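# Stack three cups mouth down, largest outermost

## Task

Put the three cups one inside another, each bigger cup covering a smaller one, so that the finished stack rests on the table with every cup upside down (opening facing the table) and upright, not leaning; the stack must stay that way without the robot holding or propping it.

## Robot and tools

Robot: two arms, left_arm and right_arm, facing each other across a table. Each carries an identical five-finger right hand (not mirrored), so every hand number and axis means the same on both. left_arm's base is on the +y side.

Scene frame: origin on the table top halfway between the arm bases, z = 0 is the table surface, +z up. Result lines give each hand point's position in metres and orientation as a wxyz quaternion, plus velocities (m/s, rad/s), all in this frame. Printed positions can be a little off, more so at long reach.

Hand point: a spot fixed to the palm, 0.05 m in front of it, where index pad and thumb tip meet in a pinch. Its own axes: +z along the straightened fingers (fingertips extend 0.06-0.07 m past it), +y out of the palm, +x across the palm toward the little finger. The hand spans about 0.08 m on the little-finger side and 0.02-0.09 m on the thumb side depending on thumb turn. A wrist bracket on the little-finger side sticks out 0.03 m beyond the point along +y and 0.11 m across; it can collide.

The row: every motion command is one list of 28 numbers, each in [-1, 1], covering both arms even if one stays still. Order: left_arm dx, dy, dz, rx, ry, rz, then left hand little, ring, middle, index, thumb_bend, thumb_turn, force_limit, speed; then the same 14 for the right arm. dx..rz are an offset, not a pose: a target measured from the hand point's pose in the most recent result showing it (for the second and later calls in one reply, from where the robot is when the action begins), expressed in the hand point's own axes. Scale: 1.0 = 0.6 m for dx/dy/dz, 180 degrees for the rotation vector rx/ry/rz. All zeros therefore means go back to that reference pose, not hold still.

Hand numbers are absolute targets, not offsets. Fingers and thumb_bend: +1 straight, -1 fully curled. thumb_turn: +1 beside the palm, -1 across in front of it. Pinch is roughly index -0.22, thumb_bend -0.75, thumb_turn -0.57. force_limit maps -1..+1 to about 0..10 N at the fingertip (0..15 N for thumb motors); it only stops closing. speed maps -1..+1 to near zero..full (full travel 0.6 s); use -0.9 or below for gentle grips. No value means unchanged: to keep a hand as is, resend its last eight numbers (before any, use hand_measured plus hand_force_limit and hand_speed). Turn the thumb in front before reaching an object; a full wrap fits objects 0.035-0.08 m wide. Motors lock on reaching target or force limit and hold at least 15 N.

Tools:
- execute_actions {actions, pictures}: actions is empty (just read state), one action {rows: up to 15 rows of 28, steps up to 15, each 1/30 s, last row repeated}, or one wait {steps: up to 300, counted from the last result}. Each row is measured from the same reference pose, not from the preceding row. Per step the commanded pose is clipped to 100 mm and 16 degrees from the measured pose, so large offsets need several calls.
- move {target, speed, stop_force}: target is one 28-number row as above; each hand point travels a straight line toward its offset pose, both arms finishing together, 0.5-10 s. speed in m/s, 0.002 to 0.5 (default 0.25); turning up to twice that in rad/s. stop_force in N, 9-40, shared by both arms: an arm halts when its wrist sensor feels that much extra push along the direction to its target, backs off two steps and holds. Use it only with slow moves and no rotation; omit it when lifting away from something pressed on. The result adds a move: line (done, off_target, moving, held, contact, fault) and limits (paced = pose clipped, held = steps blocked).
- wait {seconds 0-10}: let time pass, nothing new sent.
- zoom_image {camera, region [x0,y0,x1,y1]}: enlarge part of cam_low (672x504), cam_left_wrist or cam_right_wrist (616x616 fisheye); region at most 504x504 px, origin top-left.
- show_instructions: displays the reference image(s).
- finished_scene {scene}: ends and grades the current scene; irreversible.

Reading results: Wrist force/torque per arm in the end effector's axes, noisy (offset up to ~4 N, saturates near 50 N); pressing a surface gives a force pointing back into the arm. hand_measured, hand_stopped_by (moving, target, force, stalled, fault) and hand_load_n list six values in motor order; a grip loss shows as loads dropping near 0. "Hand target" is where the controller is driving the arm. "pose unreachable" and HELD mean a clearance check altered or blocked a command. MOTOR HOT warns from 70 °C; at 85 °C the arm brakes for a while.

Avoid: pushing or dropping anything off the table; arms striking or squeezing each other, any part including fingers and bracket; pressing firmly into the table or cups, since the stiff arms fault stop (torque over limits, wrist joints only 25.7 N m, or 150 N external force) and freeze for 10 s. Move slowly near contact, release cups gently, and leave the stack standing alone before finishing.

Each tool is called after ">>>" as name(argument=value, ...) on one line, values as JSON.

Reference images:

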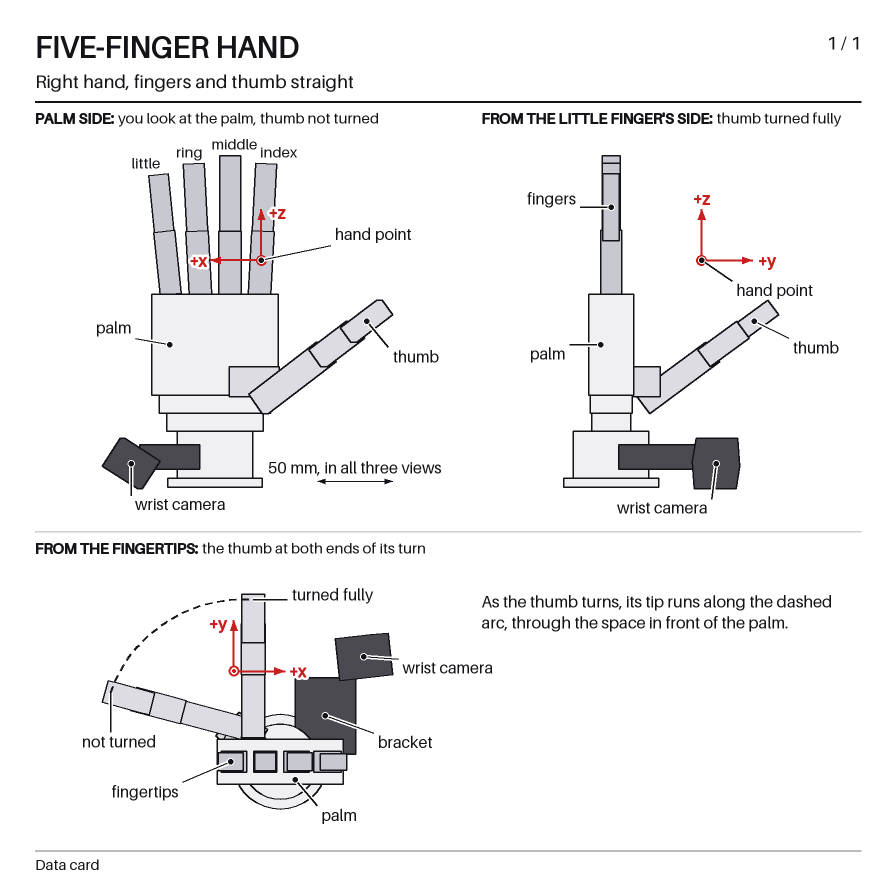

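## Session

>>> execute_actions(actions=[])

Scene clock: 0.00 s of 6600.00 s.
left_arm: end_effector_position=(+0.2551, +0.4605, +0.4871) hand_measured=(+1.000, +1.000, +1.000, +1.000, +1.000, +1.000) hand_load_n=(+0.0, +0.0, +0.0, +0.0, +0.0, +0.0) hand_stopped_by=(target, target, target, target, target, target) hand_force_limit=0.00 hand_speed=-0.80 end_effector_quat_wxyz=(+0.003, +0.358, +0.934, -0.015) end_effector_velocity=(-0.000, -0.000, +0.000) end_effector_angular_velocity=(-0.002, -0.000, +0.000) | right_arm: end_effector_position=(+0.1170, -0.3100, +0.4754) hand_measured=(+1.000, +1.000, +1.000, +1.000, +1.000, +1.000) hand_load_n=(+0.0, +0.0, +0.0, +0.0, +0.0, +0.0) hand_stopped_by=(target, target, target, target, target, target) hand_force_limit=0.00 hand_speed=-0.80 end_effector_quat_wxyz=(-0.023, -0.390, +0.920, -0.002) end_effector_velocity=(+0.000, +0.000, -0.000) end_effector_angular_velocity=(-0.000, +0.000, -0.000)
Joint positions: left_arm=[ 0.575 -1.733  1.317  1.963  1.589 -1.899] | right_arm=[-1.159 -1.73   1.367  1.979  1.57  -1.874]
Joint velocities: left_arm=[ 0.    -0.    -0.001 -0.001  0.001  0.   ] | right_arm=[-0.     0.     0.001 -0.    -0.     0.   ]
Motor temperatures (°C, as the motors report them): left_arm=[30 32 29 40 34 39] | right_arm=[31 32 30 34 33 41]
Wrist force (N, on the end effector, along its own x y z axes, offset not removed): no reading
Wrist torque (N m, same axes, about the end effector's origin, offset not removed): no reading
Hand target (left_arm): +0.255, +0.461, +0.487; +0.003, +0.358, +0.934, -0.015
Hand target (right_arm): +0.117, -0.310, +0.475; -0.023, -0.390, +0.920, -0.002

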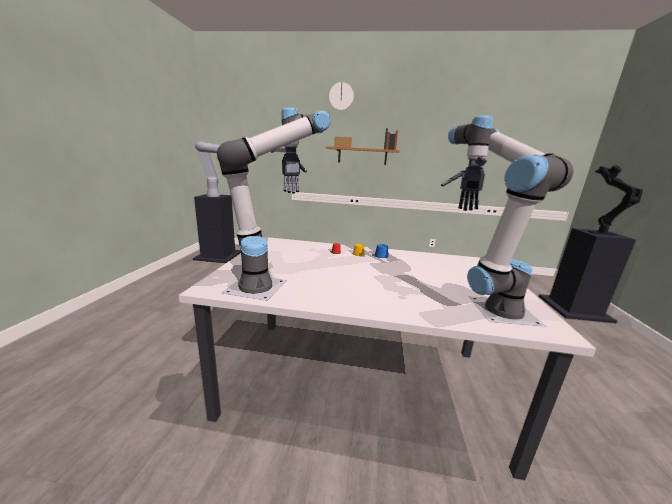

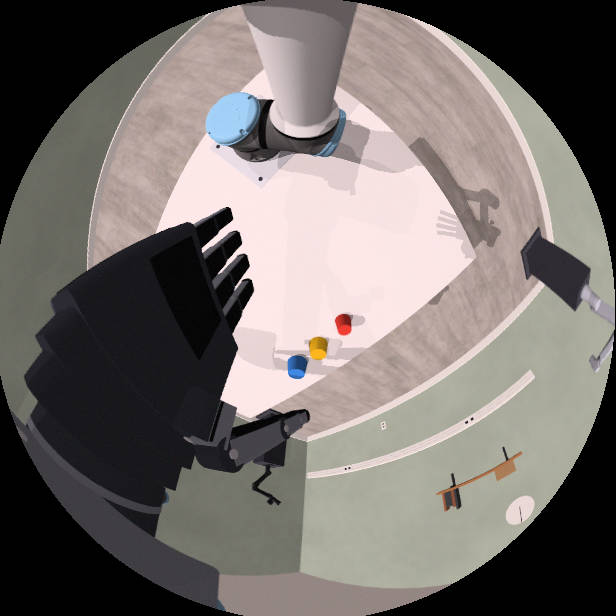

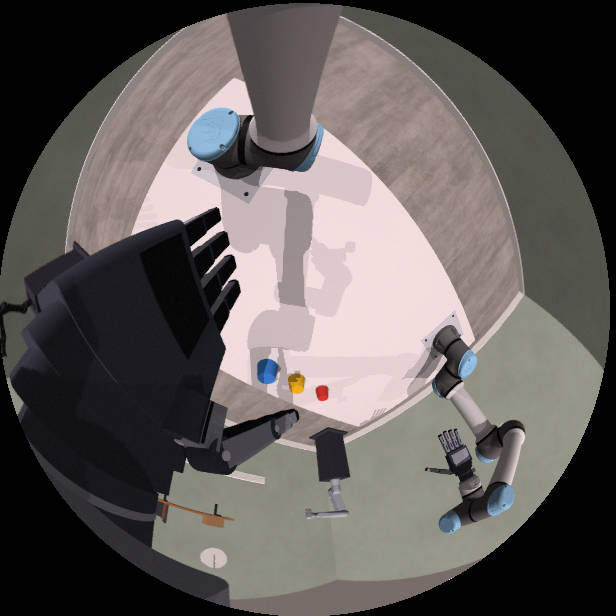

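>>> zoom_image(camera="cam_low", region=[310,225,410,275])

>>> zoom_image(camera="cam_left_wrist", region=[260,290,380,400])

>>> zoom_image(camera="cam_right_wrist", region=[240,330,360,430])

Region (310, 225, 410, 275) of cam_low's 672x504 image, scaled by 5.040, with more detail than that image has.

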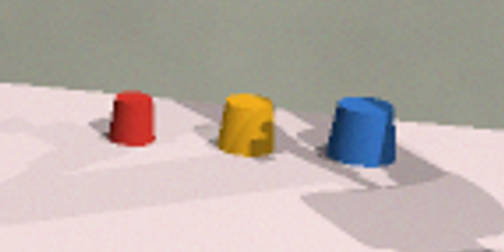

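Region (260, 290, 380, 400) of cam_left_wrist's 616x616 image, scaled by 4.200, with more detail than that image has; it fills the top 462 rows of this view, and the rest is white.

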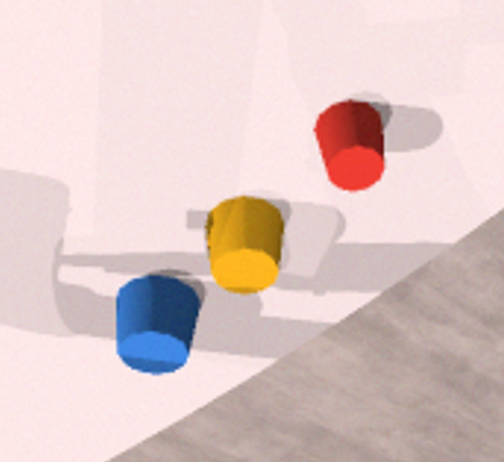

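Region (240, 330, 360, 430) of cam_right_wrist's 616x616 image, scaled by 4.200, with more detail than that image has.

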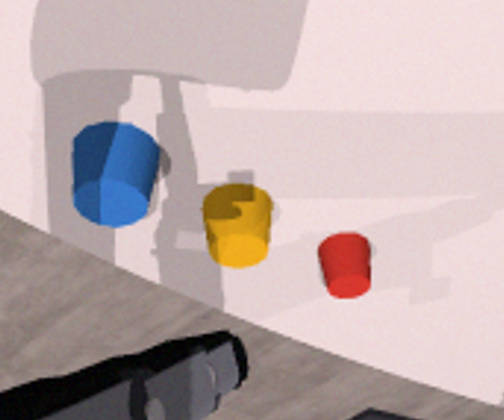

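>>> move(target=[-0.53,-0.105,0.24,0,0,-0.7336,1,1,0.4,0.4,0.3,-1,0,0,0,0,0,0,0,0,1,1,1,1,1,1,0,-0.8], speed=0.4)

>>> move(target=[0,-0.1,0.2,0.3,0.01,0,1,1,0.4,0.4,0.3,-1,0,0,0,0,0,0,0,0,1,1,1,1,1,1,0,-0.8], speed=0.4)

Scene clock: 14.67 s of 6600.00 s.
left_arm: end_effector_position=(+0.4470, +0.1979, +0.3482) hand_measured=(+1.000, +1.000, +0.400, +0.400, +0.300, -1.000) hand_load_n=(+0.0, +0.0, +0.0, +0.0, +0.0, +0.0) hand_stopped_by=(target, target, target, target, target, target) hand_force_limit=0.00 hand_speed=0.00 end_effector_quat_wxyz=(-0.006, +0.708, -0.697, +0.110) end_effector_velocity=(+0.001, +0.000, +0.000) end_effector_angular_velocity=(-0.010, +0.005, +0.013) | right_arm: end_effector_position=(+0.1170, -0.3100, +0.4754) hand_measured=(+1.000, +1.000, +1.000, +1.000, +1.000, +1.000) hand_load_n=(+0.0, +0.0, +0.0, +0.0, +0.0, +0.0) hand_stopped_by=(target, target, target, target, target, target) hand_force_limit=0.00 hand_speed=-0.80 end_effector_quat_wxyz=(-0.023, -0.390, +0.920, -0.002) end_effector_velocity=(+0.000, +0.000, -0.000) end_effector_angular_velocity=(-0.000, +0.001, -0.001)
Joint positions: left_arm=[ 0.793 -0.623  0.033  1.94   1.545 -3.996] | right_arm=[-1.159 -1.73   1.367  1.979  1.57  -1.874]
Joint velocities: left_arm=[ 0.006 -0.001 -0.001 -0.002  0.009 -0.009] | right_arm=[-0.001  0.001  0.    -0.    -0.    -0.   ]
Motor temperatures (°C, as the motors report them): left_arm=[30 32 29 40 34 39] | right_arm=[31 32 30 34 33 41]
Wrist force (N, on the end effector, along its own x y z axes, offset not removed): left_arm=[-2.3 2.6 -2.4] | right_arm=[-1.8 1.7 -4.4]
Wrist torque (N m, same axes, about the end effector's origin, offset not removed): left_arm=[0.38 0.59 0.05] | right_arm=[0.53 0.58 -0.31]
Hand target (left_arm): +0.447, +0.198, +0.348; -0.005, +0.709, -0.697, +0.110
Hand target (right_arm): +0.117, -0.310, +0.475; -0.023, -0.390, +0.920, -0.002
Off the commanded pose (left_arm): 0.003 m, 12 deg.
Off the commanded pose (right_arm): 0.000 m, 0 deg.
elbow stopped short (left arm): the move would have taken joint 3 (elbow) straighter than the controller allows; a more bent joint 3 avoids this.
After step 90, 6.63 s passed at rest.
move: off_target (left_arm); limits=paced,held; held on 1 of 151 steps (left_arm)
pose unreachable (left arm): on one or more control steps of this call this arm could not follow its commanded pose, so it was not sent that pose on those steps. It may still have moved: this result reports where it is.
cause: the commanded pose would bring two parts of the arm too close to each other (joints 4 (wrist 1) to 6 (wrist 3) lie between them).

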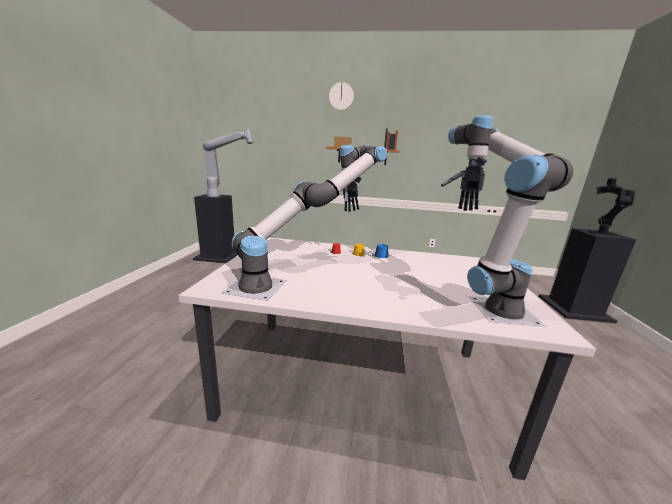

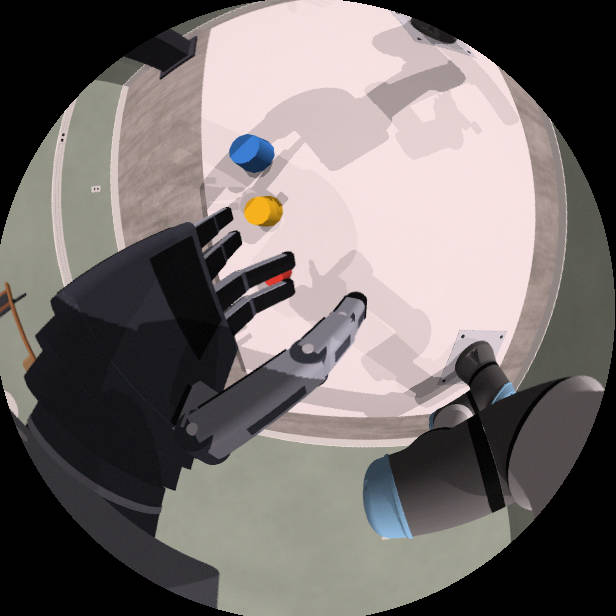

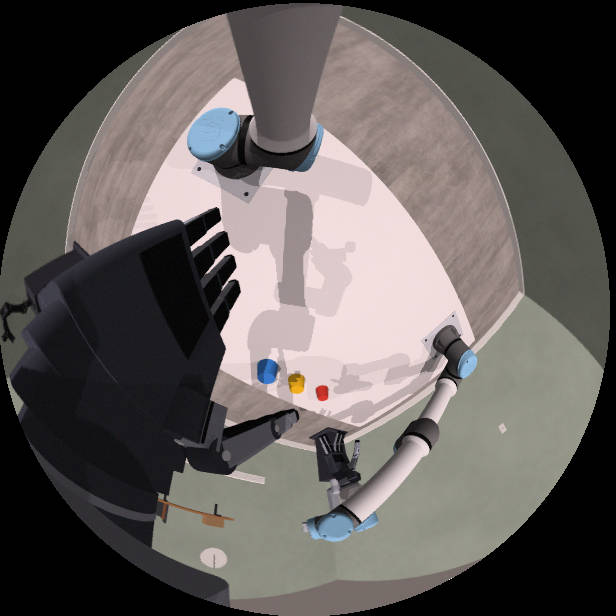

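Scene clock: 16.43 s of 6600.00 s.
left_arm: end_effector_position=(+0.5260, +0.1818, +0.2411) hand_measured=(+1.000, +1.000, +0.400, +0.400, +0.300, -1.000) hand_load_n=(+0.0, +0.0, +0.0, +0.0, +0.0, +0.0) hand_stopped_by=(target, target, target, target, target, target) hand_force_limit=0.00 hand_speed=0.00 end_effector_quat_wxyz=(-0.315, +0.627, -0.571, +0.426) end_effector_velocity=(+0.001, -0.001, -0.001) end_effector_angular_velocity=(-0.003, -0.008, -0.001) | right_arm: end_effector_position=(+0.1170, -0.3100, +0.4754) hand_measured=(+1.000, +1.000, +1.000, +1.000, +1.000, +1.000) hand_load_n=(+0.0, +0.0, +0.0, +0.0, +0.0, +0.0) hand_stopped_by=(target, target, target, target, target, target) hand_force_limit=0.00 hand_speed=-0.80 end_effector_quat_wxyz=(-0.023, -0.390, +0.920, -0.002) end_effector_velocity=(+0.000, +0.000, -0.000) end_effector_angular_velocity=(-0.001, +0.001, +0.000)
Joint positions: left_arm=[ 0.557 -1.181  1.363  0.535  0.731 -3.912] | right_arm=[-1.159 -1.73   1.367  1.979  1.57  -1.874]
Joint velocities: left_arm=[ 0.    -0.003  0.007 -0.018 -0.003  0.008] | right_arm=[ 0.     0.001 -0.     0.     0.     0.   ]
Motor temperatures (°C, as the motors report them): left_arm=[30 32 29 40 34 39] | right_arm=[31 32 30 34 33 41]
Wrist force (N, on the end effector, along its own x y z axes, offset not removed): left_arm=[0.6 3.9 -1.7] | right_arm=[-4.3 -1.1 -1.1]
Wrist torque (N m, same axes, about the end effector's origin, offset not removed): left_arm=[0.54 0.09 0.16] | right_arm=[-0.04 0.68 -0.21]
Hand target (left_arm): +0.526, +0.182, +0.241; -0.315, +0.627, -0.571, +0.426
Hand target (right_arm): +0.117, -0.310, +0.475; -0.023, -0.390, +0.920, -0.002
Off the commanded pose (left_arm): 0.000 m, 0 deg.
Off the commanded pose (right_arm): 0.000 m, 0 deg.
move: done

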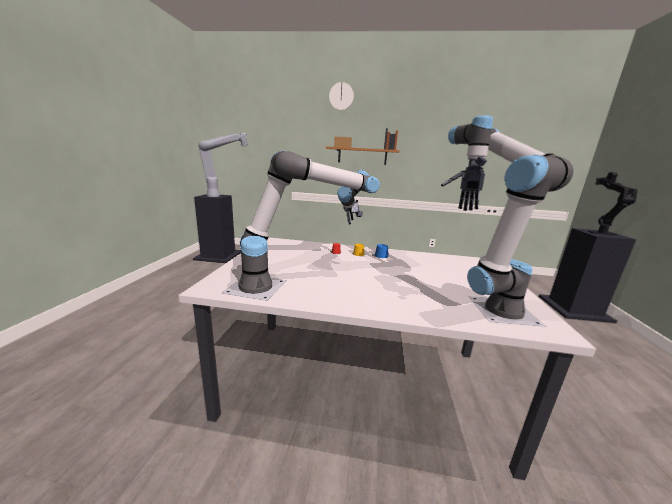

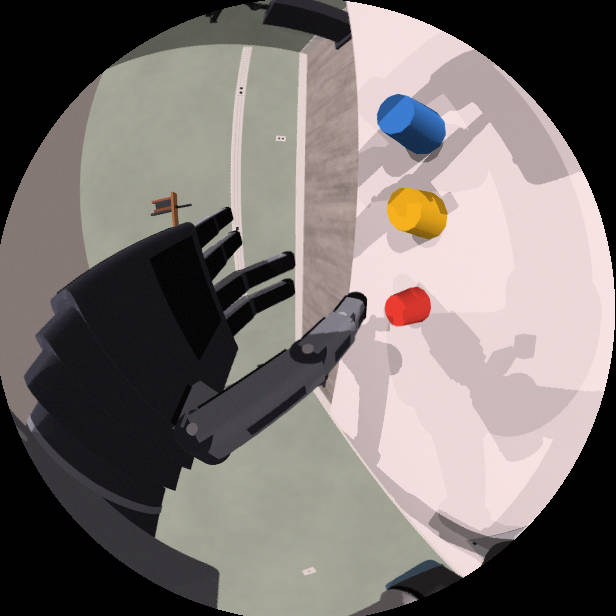

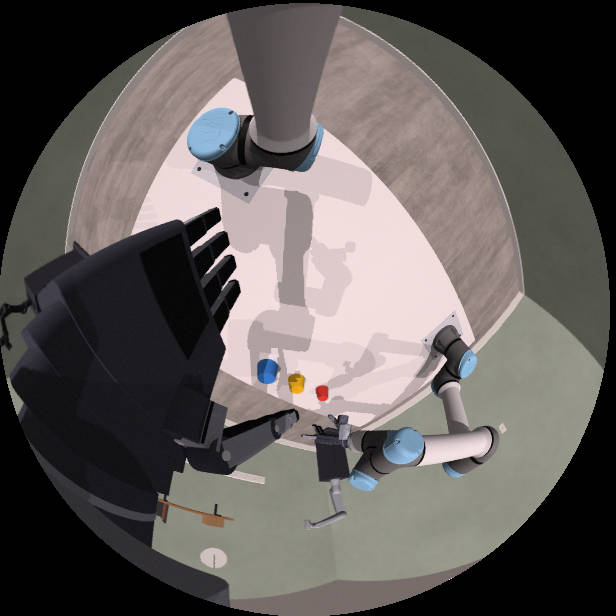

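>>> move(target=[0.038,0.117,0.16,-0.03,-0.025,0.05,1,1,0.4,0.4,0.3,-1,0,0,0,0,0,0,0,0,1,1,1,1,1,1,0,-0.8])

>>> zoom_image(camera="cam_low", region=[310,190,410,270])

>>> zoom_image(camera="cam_right_wrist", region=[240,340,360,440])

Scene clock: 21.57 s of 6600.00 s.
left_arm: end_effector_position=(+0.5800, +0.1406, +0.1408) hand_measured=(+1.000, +1.000, +0.400, +0.400, +0.300, -1.000) hand_load_n=(+0.0, +0.0, +0.0, +0.0, +0.0, +0.0) hand_stopped_by=(target, target, target, target, target, target) hand_force_limit=0.00 hand_speed=0.00 end_effector_quat_wxyz=(-0.340, +0.610, -0.625, +0.348) end_effector_velocity=(+0.001, -0.001, -0.002) end_effector_angular_velocity=(+0.001, +0.002, +0.001) | right_arm: end_effector_position=(+0.1170, -0.3100, +0.4754) hand_measured=(+1.000, +1.000, +1.000, +1.000, +1.000, +1.000) hand_load_n=(+0.0, +0.0, +0.0, +0.0, +0.0, +0.0) hand_stopped_by=(target, target, target, target, target, target) hand_force_limit=0.00 hand_speed=-0.80 end_effector_quat_wxyz=(-0.023, -0.390, +0.920, -0.002) end_effector_velocity=(+0.000, +0.000, +0.001) end_effector_angular_velocity=(+0.001, -0.003, +0.000)
Joint positions: left_arm=[ 0.606 -0.858  1.103  0.614  0.77  -3.835] | right_arm=[-1.159 -1.73   1.367  1.979  1.57  -1.874]
Joint velocities: left_arm=[ 0.001  0.007 -0.009  0.005  0.001 -0.002] | right_arm=[ 0.    -0.    -0.002 -0.001  0.     0.   ]
Motor temperatures (°C, as the motors report them): left_arm=[30 32 29 40 34 39] | right_arm=[31 32 30 34 33 41]
Wrist force (N, on the end effector, along its own x y z axes, offset not removed): left_arm=[-1.6 2.4 -3.1] | right_arm=[-1.3 1.7 -0.2]
Wrist torque (N m, same axes, about the end effector's origin, offset not removed): left_arm=[0.47 0.66 0.00] | right_arm=[0.18 0.11 0.00]
Hand target (left_arm): +0.580, +0.141, +0.141; -0.340, +0.610, -0.625, +0.347
Hand target (right_arm): +0.117, -0.310, +0.475; -0.023, -0.390, +0.920, -0.002
Off the commanded pose (left_arm): 0.000 m, 0 deg.
Off the commanded pose (right_arm): 0.000 m, 0 deg.
After step 90, 1.13 s passed at rest.
move: done

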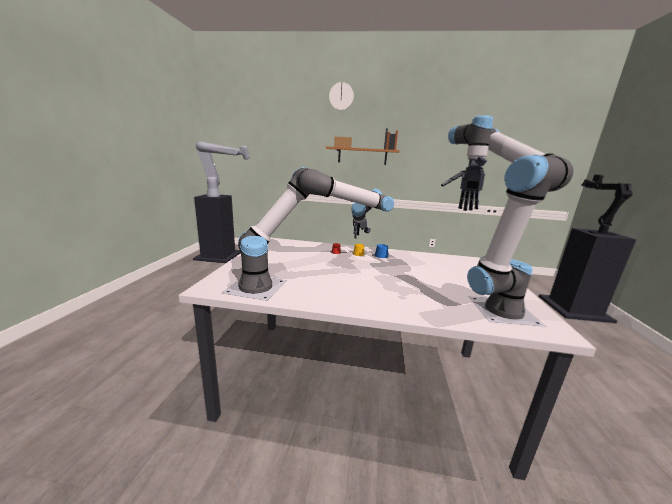

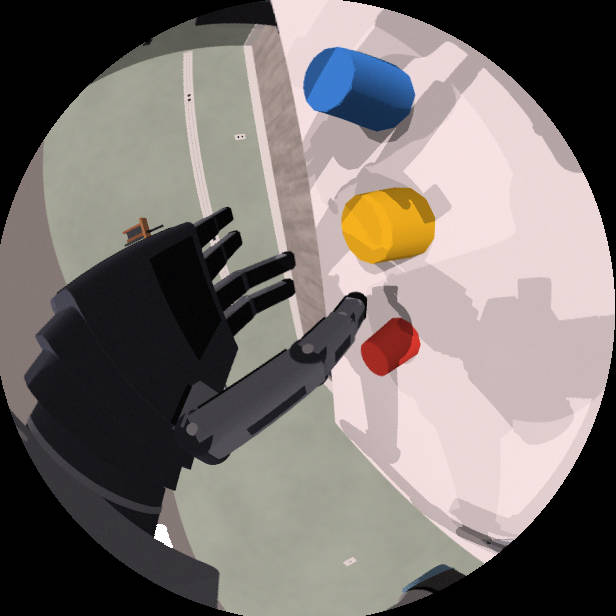

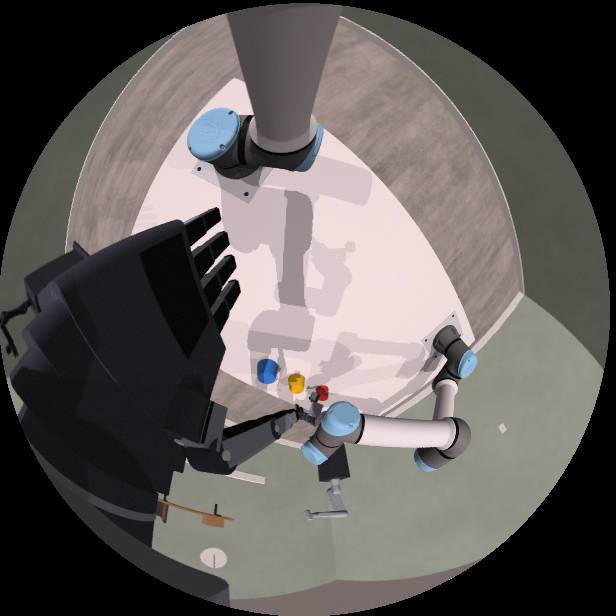

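Region (310, 190, 410, 270) of cam_low's 672x504 image, scaled by 5.040, with more detail than that image has; it fills the top 403 rows of this view, and the rest is white.

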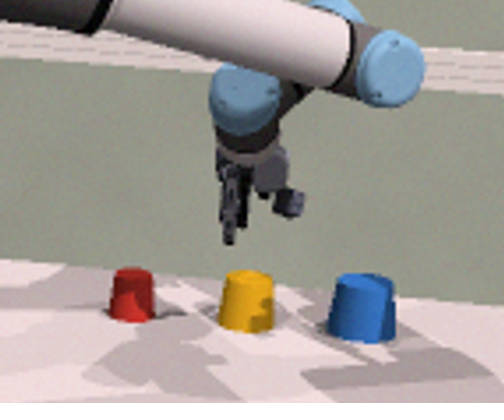

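Region (240, 340, 360, 440) of cam_right_wrist's 616x616 image, scaled by 4.200, with more detail than that image has.

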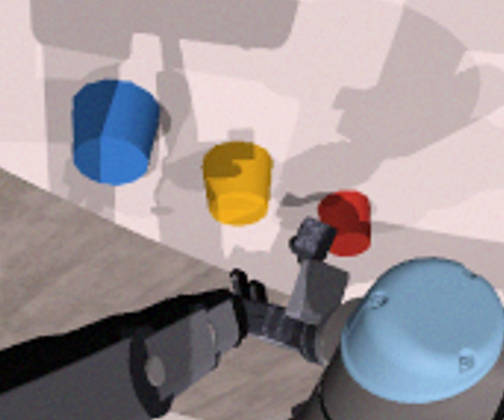

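>>> move(target=[0.045,0.062,0.043,0,0,0,1,1,0.5,0.5,0.3,-1,0,0,0,0,0,0,0,0,1,1,1,1,1,1,0,-0.8], speed=0.12)

>>> zoom_image(camera="cam_low", region=[310,190,410,270])

>>> zoom_image(camera="cam_right_wrist", region=[240,340,360,440])

Scene clock: 26.03 s of 6600.00 s.
left_arm: end_effector_position=(+0.5816, +0.1138, +0.0956) hand_measured=(+1.000, +1.000, +0.500, +0.500, +0.300, -1.000) hand_load_n=(+0.0, +0.0, +0.0, +0.0, +0.0, +0.0) hand_stopped_by=(target, target, target, target, target, target) hand_force_limit=0.00 hand_speed=0.00 end_effector_quat_wxyz=(-0.340, +0.610, -0.625, +0.348) end_effector_velocity=(+0.000, -0.001, -0.000) end_effector_angular_velocity=(-0.001, -0.001, +0.000) | right_arm: end_effector_position=(+0.1170, -0.3100, +0.4754) hand_measured=(+1.000, +1.000, +1.000, +1.000, +1.000, +1.000) hand_load_n=(+0.0, +0.0, +0.0, +0.0, +0.0, +0.0) hand_stopped_by=(target, target, target, target, target, target) hand_force_limit=0.00 hand_speed=-0.80 end_effector_quat_wxyz=(-0.023, -0.390, +0.920, -0.002) end_effector_velocity=(-0.000, +0.000, +0.000) end_effector_angular_velocity=(-0.000, +0.000, +0.001)
Joint positions: left_arm=[ 0.585 -0.767  1.065  0.578  0.756 -3.857] | right_arm=[-1.159 -1.73   1.367  1.979  1.57  -1.874]
Joint velocities: left_arm=[-0.     0.002 -0.002 -0.001 -0.    -0.001] | right_arm=[ 0.001  0.    -0.     0.     0.     0.   ]
Motor temperatures (°C, as the motors report them): left_arm=[30 32 29 40 34 39] | right_arm=[31 32 30 34 33 41]
Wrist force (N, on the end effector, along its own x y z axes, offset not removed): left_arm=[1.2 -1.0 -1.9] | right_arm=[-1.0 -1.4 -3.2]
Wrist torque (N m, same axes, about the end effector's origin, offset not removed): left_arm=[-0.05 -0.04 0.06] | right_arm=[-0.29 0.27 -0.37]
Hand target (left_arm): +0.582, +0.114, +0.095; -0.340, +0.610, -0.625, +0.348
Hand target (right_arm): +0.117, -0.310, +0.475; -0.023, -0.390, +0.920, -0.002
Off the commanded pose (left_arm): 0.000 m, 0 deg.
Off the commanded pose (right_arm): 0.000 m, 0 deg.
After step 90, 0.60 s passed at rest.
move: done

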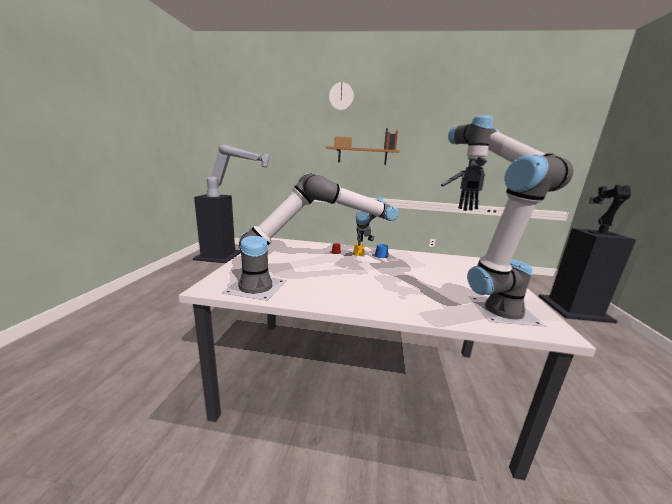

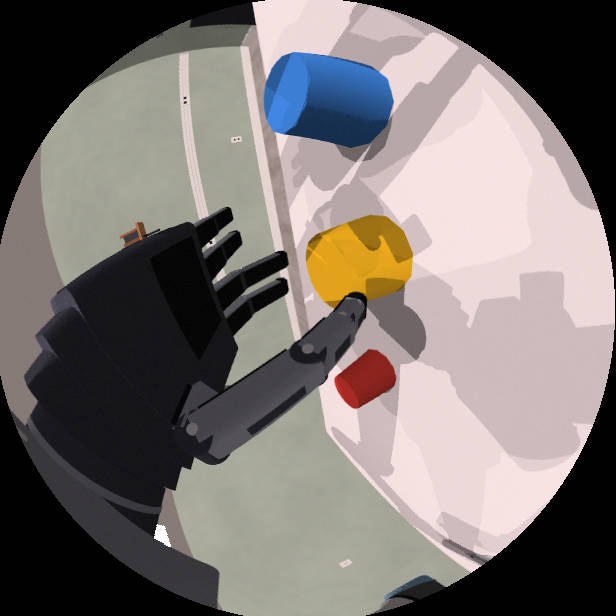

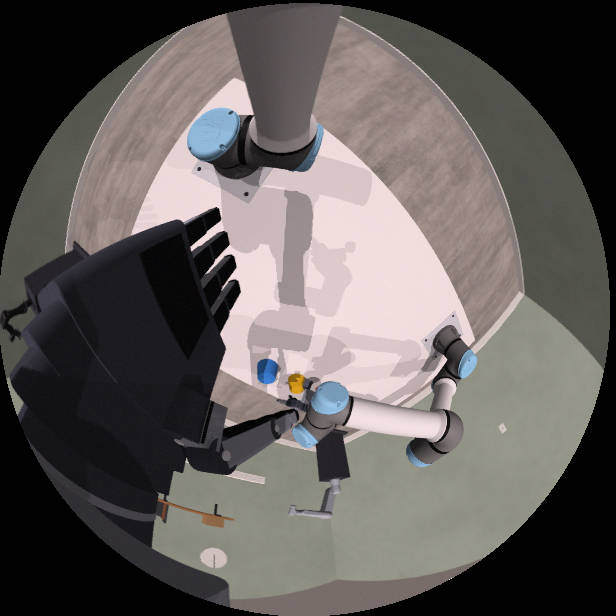

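Region (310, 190, 410, 270) of cam_low's 672x504 image, scaled by 5.040, with more detail than that image has; it fills the top 403 rows of this view, and the rest is white.

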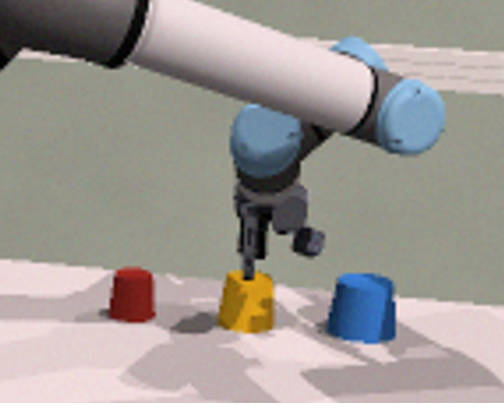

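Region (240, 340, 360, 440) of cam_right_wrist's 616x616 image, scaled by 4.200, with more detail than that image has.

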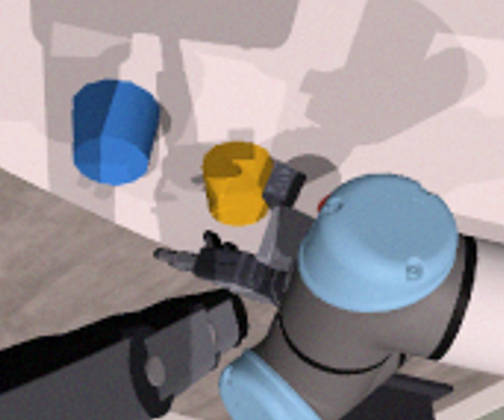

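>>> move(target=[0,0.03,0.03,0,0,0,1,1,0.7,0.7,0.3,-1,0,0,0,0,0,0,0,0,1,1,1,1,1,1,0,-0.8], speed=0.05)

>>> zoom_image(camera="cam_low", region=[310,190,410,270])

Scene clock: 28.47 s of 6600.00 s.
left_arm: end_effector_position=(+0.5874, +0.1138, +0.0709) hand_measured=(+1.000, +1.000, +0.700, +0.700, +0.300, -1.000) hand_load_n=(+0.0, +0.0, +0.0, +0.0, +0.0, +0.0) hand_stopped_by=(target, target, target, target, target, target) hand_force_limit=0.00 hand_speed=0.00 end_effector_quat_wxyz=(-0.340, +0.610, -0.625, +0.348) end_effector_velocity=(-0.000, -0.000, -0.003) end_effector_angular_velocity=(+0.002, +0.001, -0.001) | right_arm: end_effector_position=(+0.1170, -0.3100, +0.4754) hand_measured=(+1.000, +1.000, +1.000, +1.000, +1.000, +1.000) hand_load_n=(+0.0, +0.0, +0.0, +0.0, +0.0, +0.0) hand_stopped_by=(target, target, target, target, target, target) hand_force_limit=0.00 hand_speed=-0.80 end_effector_quat_wxyz=(-0.023, -0.390, +0.920, -0.002) end_effector_velocity=(-0.000, -0.000, -0.000) end_effector_angular_velocity=(-0.001, +0.001, +0.000)
Joint positions: left_arm=[ 0.594 -0.738  1.076  0.531  0.762 -3.848] | right_arm=[-1.159 -1.73   1.367  1.979  1.57  -1.874]
Joint velocities: left_arm=[-0.001  0.003  0.001 -0.003  0.     0.001] | right_arm=[ 0.    -0.     0.001  0.     0.     0.   ]
Motor temperatures (°C, as the motors report them): left_arm=[30 32 29 40 34 39] | right_arm=[31 32 30 34 33 41]
Wrist force (N, on the end effector, along its own x y z axes, offset not removed): left_arm=[-0.4 -1.6 1.6] | right_arm=[-4.7 -6.1 -2.3]
Wrist torque (N m, same axes, about the end effector's origin, offset not removed): left_arm=[-0.34 0.13 0.06] | right_arm=[-0.67 1.11 -0.41]
Hand target (left_arm): +0.587, +0.114, +0.071; -0.340, +0.610, -0.625, +0.348
Hand target (right_arm): +0.117, -0.310, +0.475; -0.023, -0.390, +0.920, -0.002
Off the commanded pose (left_arm): 0.000 m, 0 deg.
Off the commanded pose (right_arm): 0.000 m, 0 deg.
move: done

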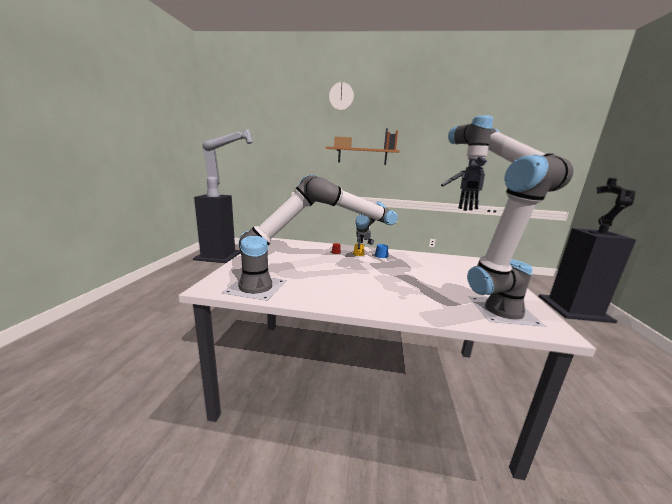

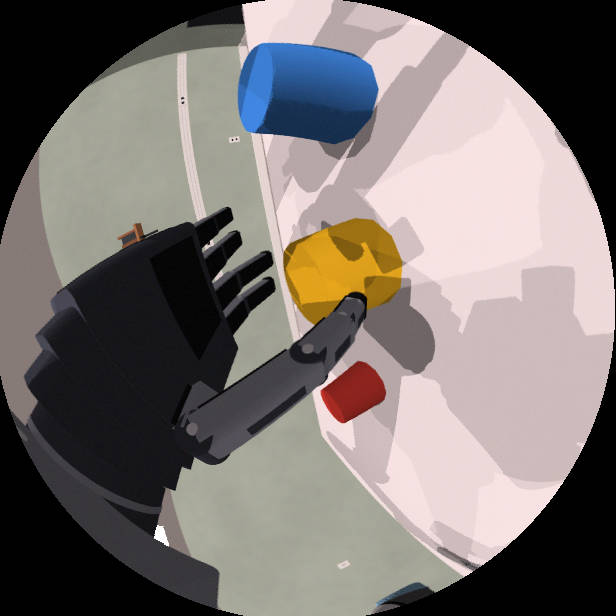

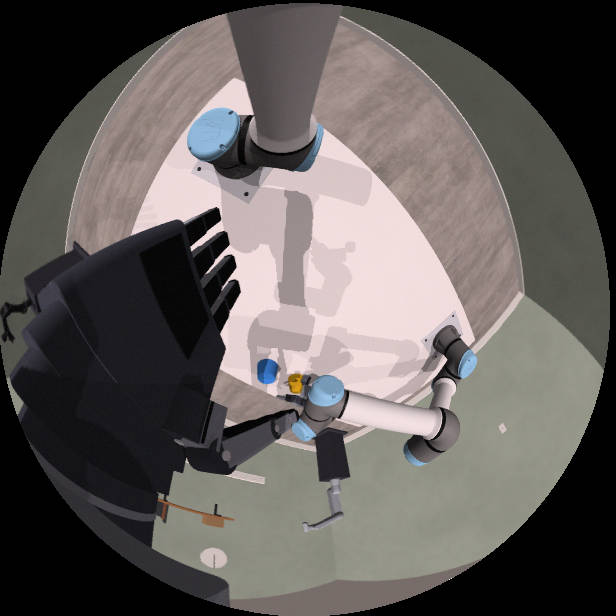

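Region (310, 190, 410, 270) of cam_low's 672x504 image, scaled by 5.040, with more detail than that image has; it fills the top 403 rows of this view, and the rest is white.

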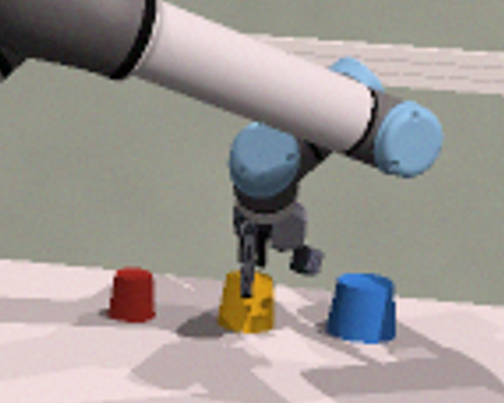

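>>> move(target=[0,0.038,0.024,-0.05,0,0,1,1,0.7,0.7,0.3,-1,0,0,0,0,0,0,0,0,1,1,1,1,1,1,0,-0.8], speed=0.05)

>>> move(target=[0,0,0,0,0,0,1,1,0,0,0.2,-1,0,-0.7,0,0,0,0,0,0,1,1,1,1,1,1,0,-0.8])

>>> zoom_image(camera="cam_low", region=[310,190,410,270])

Scene clock: 31.97 s of 6600.00 s.
left_arm: end_effector_position=(+0.5876, +0.1139, +0.0440) hand_measured=(+1.000, +1.000, +0.700, +0.700, +0.300, -1.000) hand_load_n=(+0.0, +0.0, +0.0, +0.0, +0.0, +0.0) hand_stopped_by=(target, target, target, target, target, target) hand_force_limit=0.00 hand_speed=0.00 end_effector_quat_wxyz=(-0.292, +0.635, -0.650, +0.298) end_effector_velocity=(+0.000, -0.000, -0.002) end_effector_angular_velocity=(+0.000, +0.011, +0.000) | right_arm: end_effector_position=(+0.1170, -0.3100, +0.4754) hand_measured=(+1.000, +1.000, +1.000, +1.000, +1.000, +1.000) hand_load_n=(+0.0, +0.0, +0.0, +0.0, +0.0, +0.0) hand_stopped_by=(target, target, target, target, target, target) hand_force_limit=0.00 hand_speed=-0.80 end_effector_quat_wxyz=(-0.023, -0.390, +0.920, -0.002) end_effector_velocity=(-0.001, -0.000, +0.000) end_effector_angular_velocity=(-0.001, +0.000, +0.001)
Joint positions: left_arm=[ 0.636 -0.65   0.94   0.705  0.892 -3.909] | right_arm=[-1.159 -1.73   1.367  1.979  1.57  -1.874]
Joint velocities: left_arm=[ 0.003  0.007 -0.012  0.013  0.009 -0.003] | right_arm=[ 0.001 -0.001  0.001  0.001  0.    -0.001]
Motor temperatures (°C, as the motors report them): left_arm=[30 32 29 40 34 39] | right_arm=[31 32 30 34 33 41]
Wrist force (N, on the end effector, along its own x y z axes, offset not removed): left_arm=[3.8 4.6 -2.0] | right_arm=[-5.5 -0.7 -1.6]
Wrist torque (N m, same axes, about the end effector's origin, offset not removed): left_arm=[0.68 -0.18 0.50] | right_arm=[0.00 0.85 -0.09]
Hand target (left_arm): +0.588, +0.114, +0.044; -0.291, +0.635, -0.650, +0.297
Hand target (right_arm): +0.117, -0.310, +0.475; -0.023, -0.390, +0.920, -0.002
Off the commanded pose (left_arm): 0.000 m, 0 deg.
Off the commanded pose (right_arm): 0.000 m, 0 deg.
move: done

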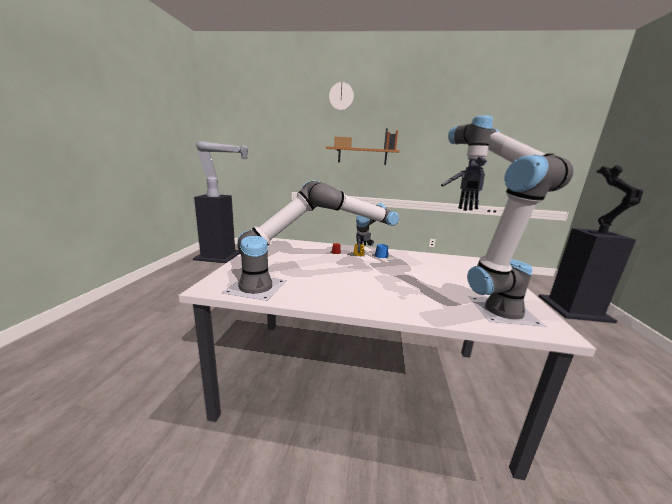

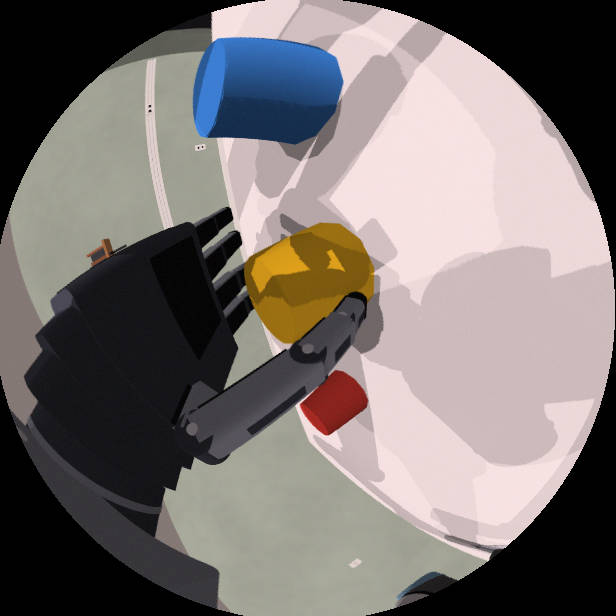

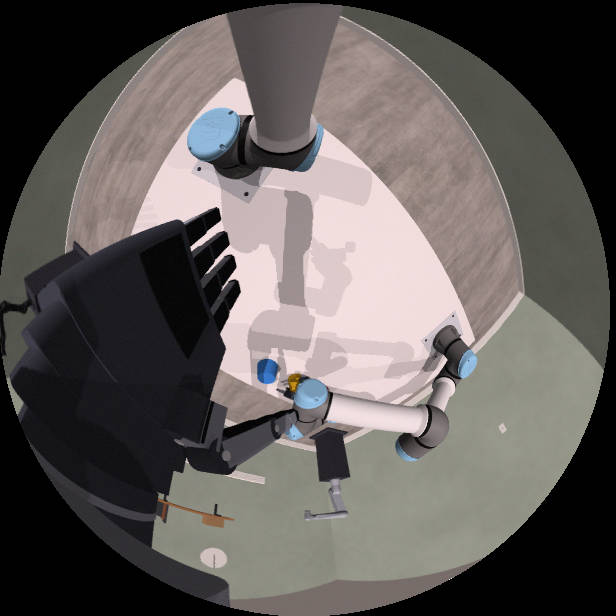

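Scene clock: 32.80 s of 6600.00 s.
left_arm: end_effector_position=(+0.5876, +0.1139, +0.0441) hand_measured=(+1.000, +1.000, +0.438, +0.422, +0.206, -1.000) hand_load_n=(+0.0, +0.0, +3.5, +9.0, +8.5, +0.0) hand_stopped_by=(target, target, force, force, target, target) hand_force_limit=0.00 hand_speed=-0.70 end_effector_quat_wxyz=(-0.292, +0.635, -0.650, +0.298) end_effector_velocity=(+0.001, +0.001, -0.000) end_effector_angular_velocity=(-0.000, -0.000, +0.003) | right_arm: end_effector_position=(+0.1170, -0.3100, +0.4754) hand_measured=(+1.000, +1.000, +1.000, +1.000, +1.000, +1.000) hand_load_n=(+0.0, +0.0, +0.0, +0.0, +0.0, +0.0) hand_stopped_by=(target, target, target, target, target, target) hand_force_limit=0.00 hand_speed=-0.80 end_effector_quat_wxyz=(-0.023, -0.390, +0.920, -0.002) end_effector_velocity=(+0.000, +0.000, +0.000) end_effector_angular_velocity=(+0.001, -0.002, +0.001)
Joint positions: left_arm=[ 0.636 -0.65   0.94   0.705  0.892 -3.909] | right_arm=[-1.159 -1.73   1.367  1.979  1.57  -1.874]
Joint velocities: left_arm=[ 0.003  0.    -0.    -0.     0.     0.   ] | right_arm=[ 0.    -0.001 -0.001 -0.001  0.    -0.001]
Motor temperatures (°C, as the motors report them): left_arm=[30 32 29 40 34 39] | right_arm=[31 32 30 34 33 41]
Wrist force (N, on the end effector, along its own x y z axes, offset not removed): left_arm=[-1.1 -4.3 -3.5] | right_arm=[-0.8 -0.7 -2.1]
Wrist torque (N m, same axes, about the end effector's origin, offset not removed): left_arm=[0.33 0.25 0.15] | right_arm=[0.15 0.23 -0.11]
Hand target (left_arm): +0.588, +0.114, +0.044; -0.292, +0.635, -0.650, +0.298
Hand target (right_arm): +0.117, -0.310, +0.475; -0.023, -0.390, +0.920, -0.002
Off the commanded pose (left_arm): 0.000 m, 0 deg.
Off the commanded pose (right_arm): 0.000 m, 0 deg.
move: done

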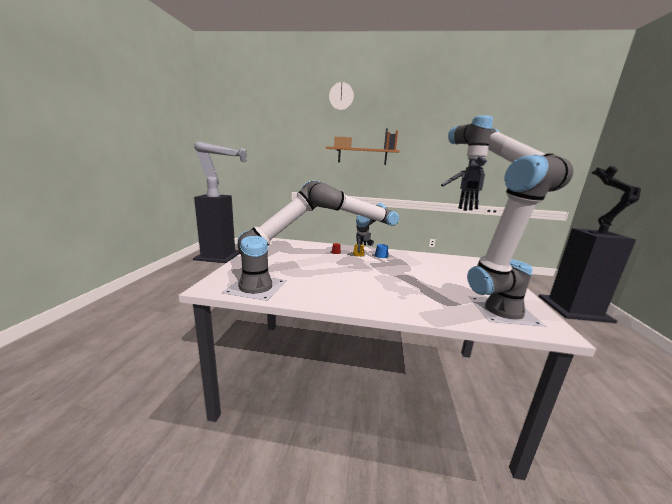

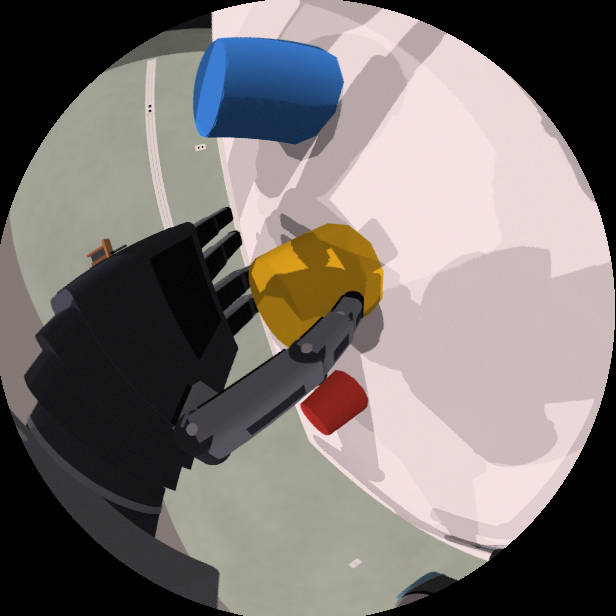

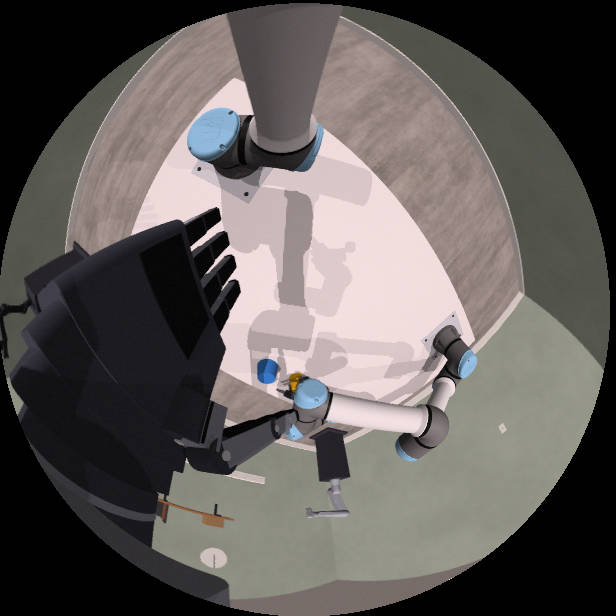

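Region (310, 190, 410, 270) of cam_low's 672x504 image, scaled by 5.040, with more detail than that image has; it fills the top 403 rows of this view, and the rest is white.

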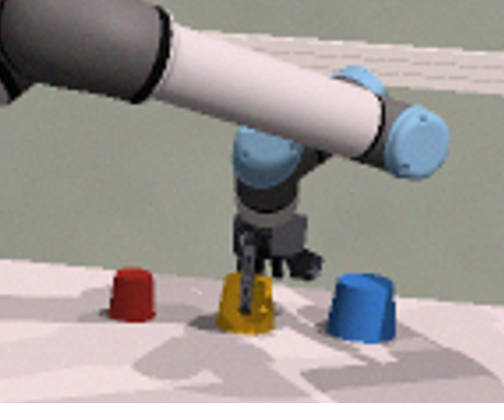

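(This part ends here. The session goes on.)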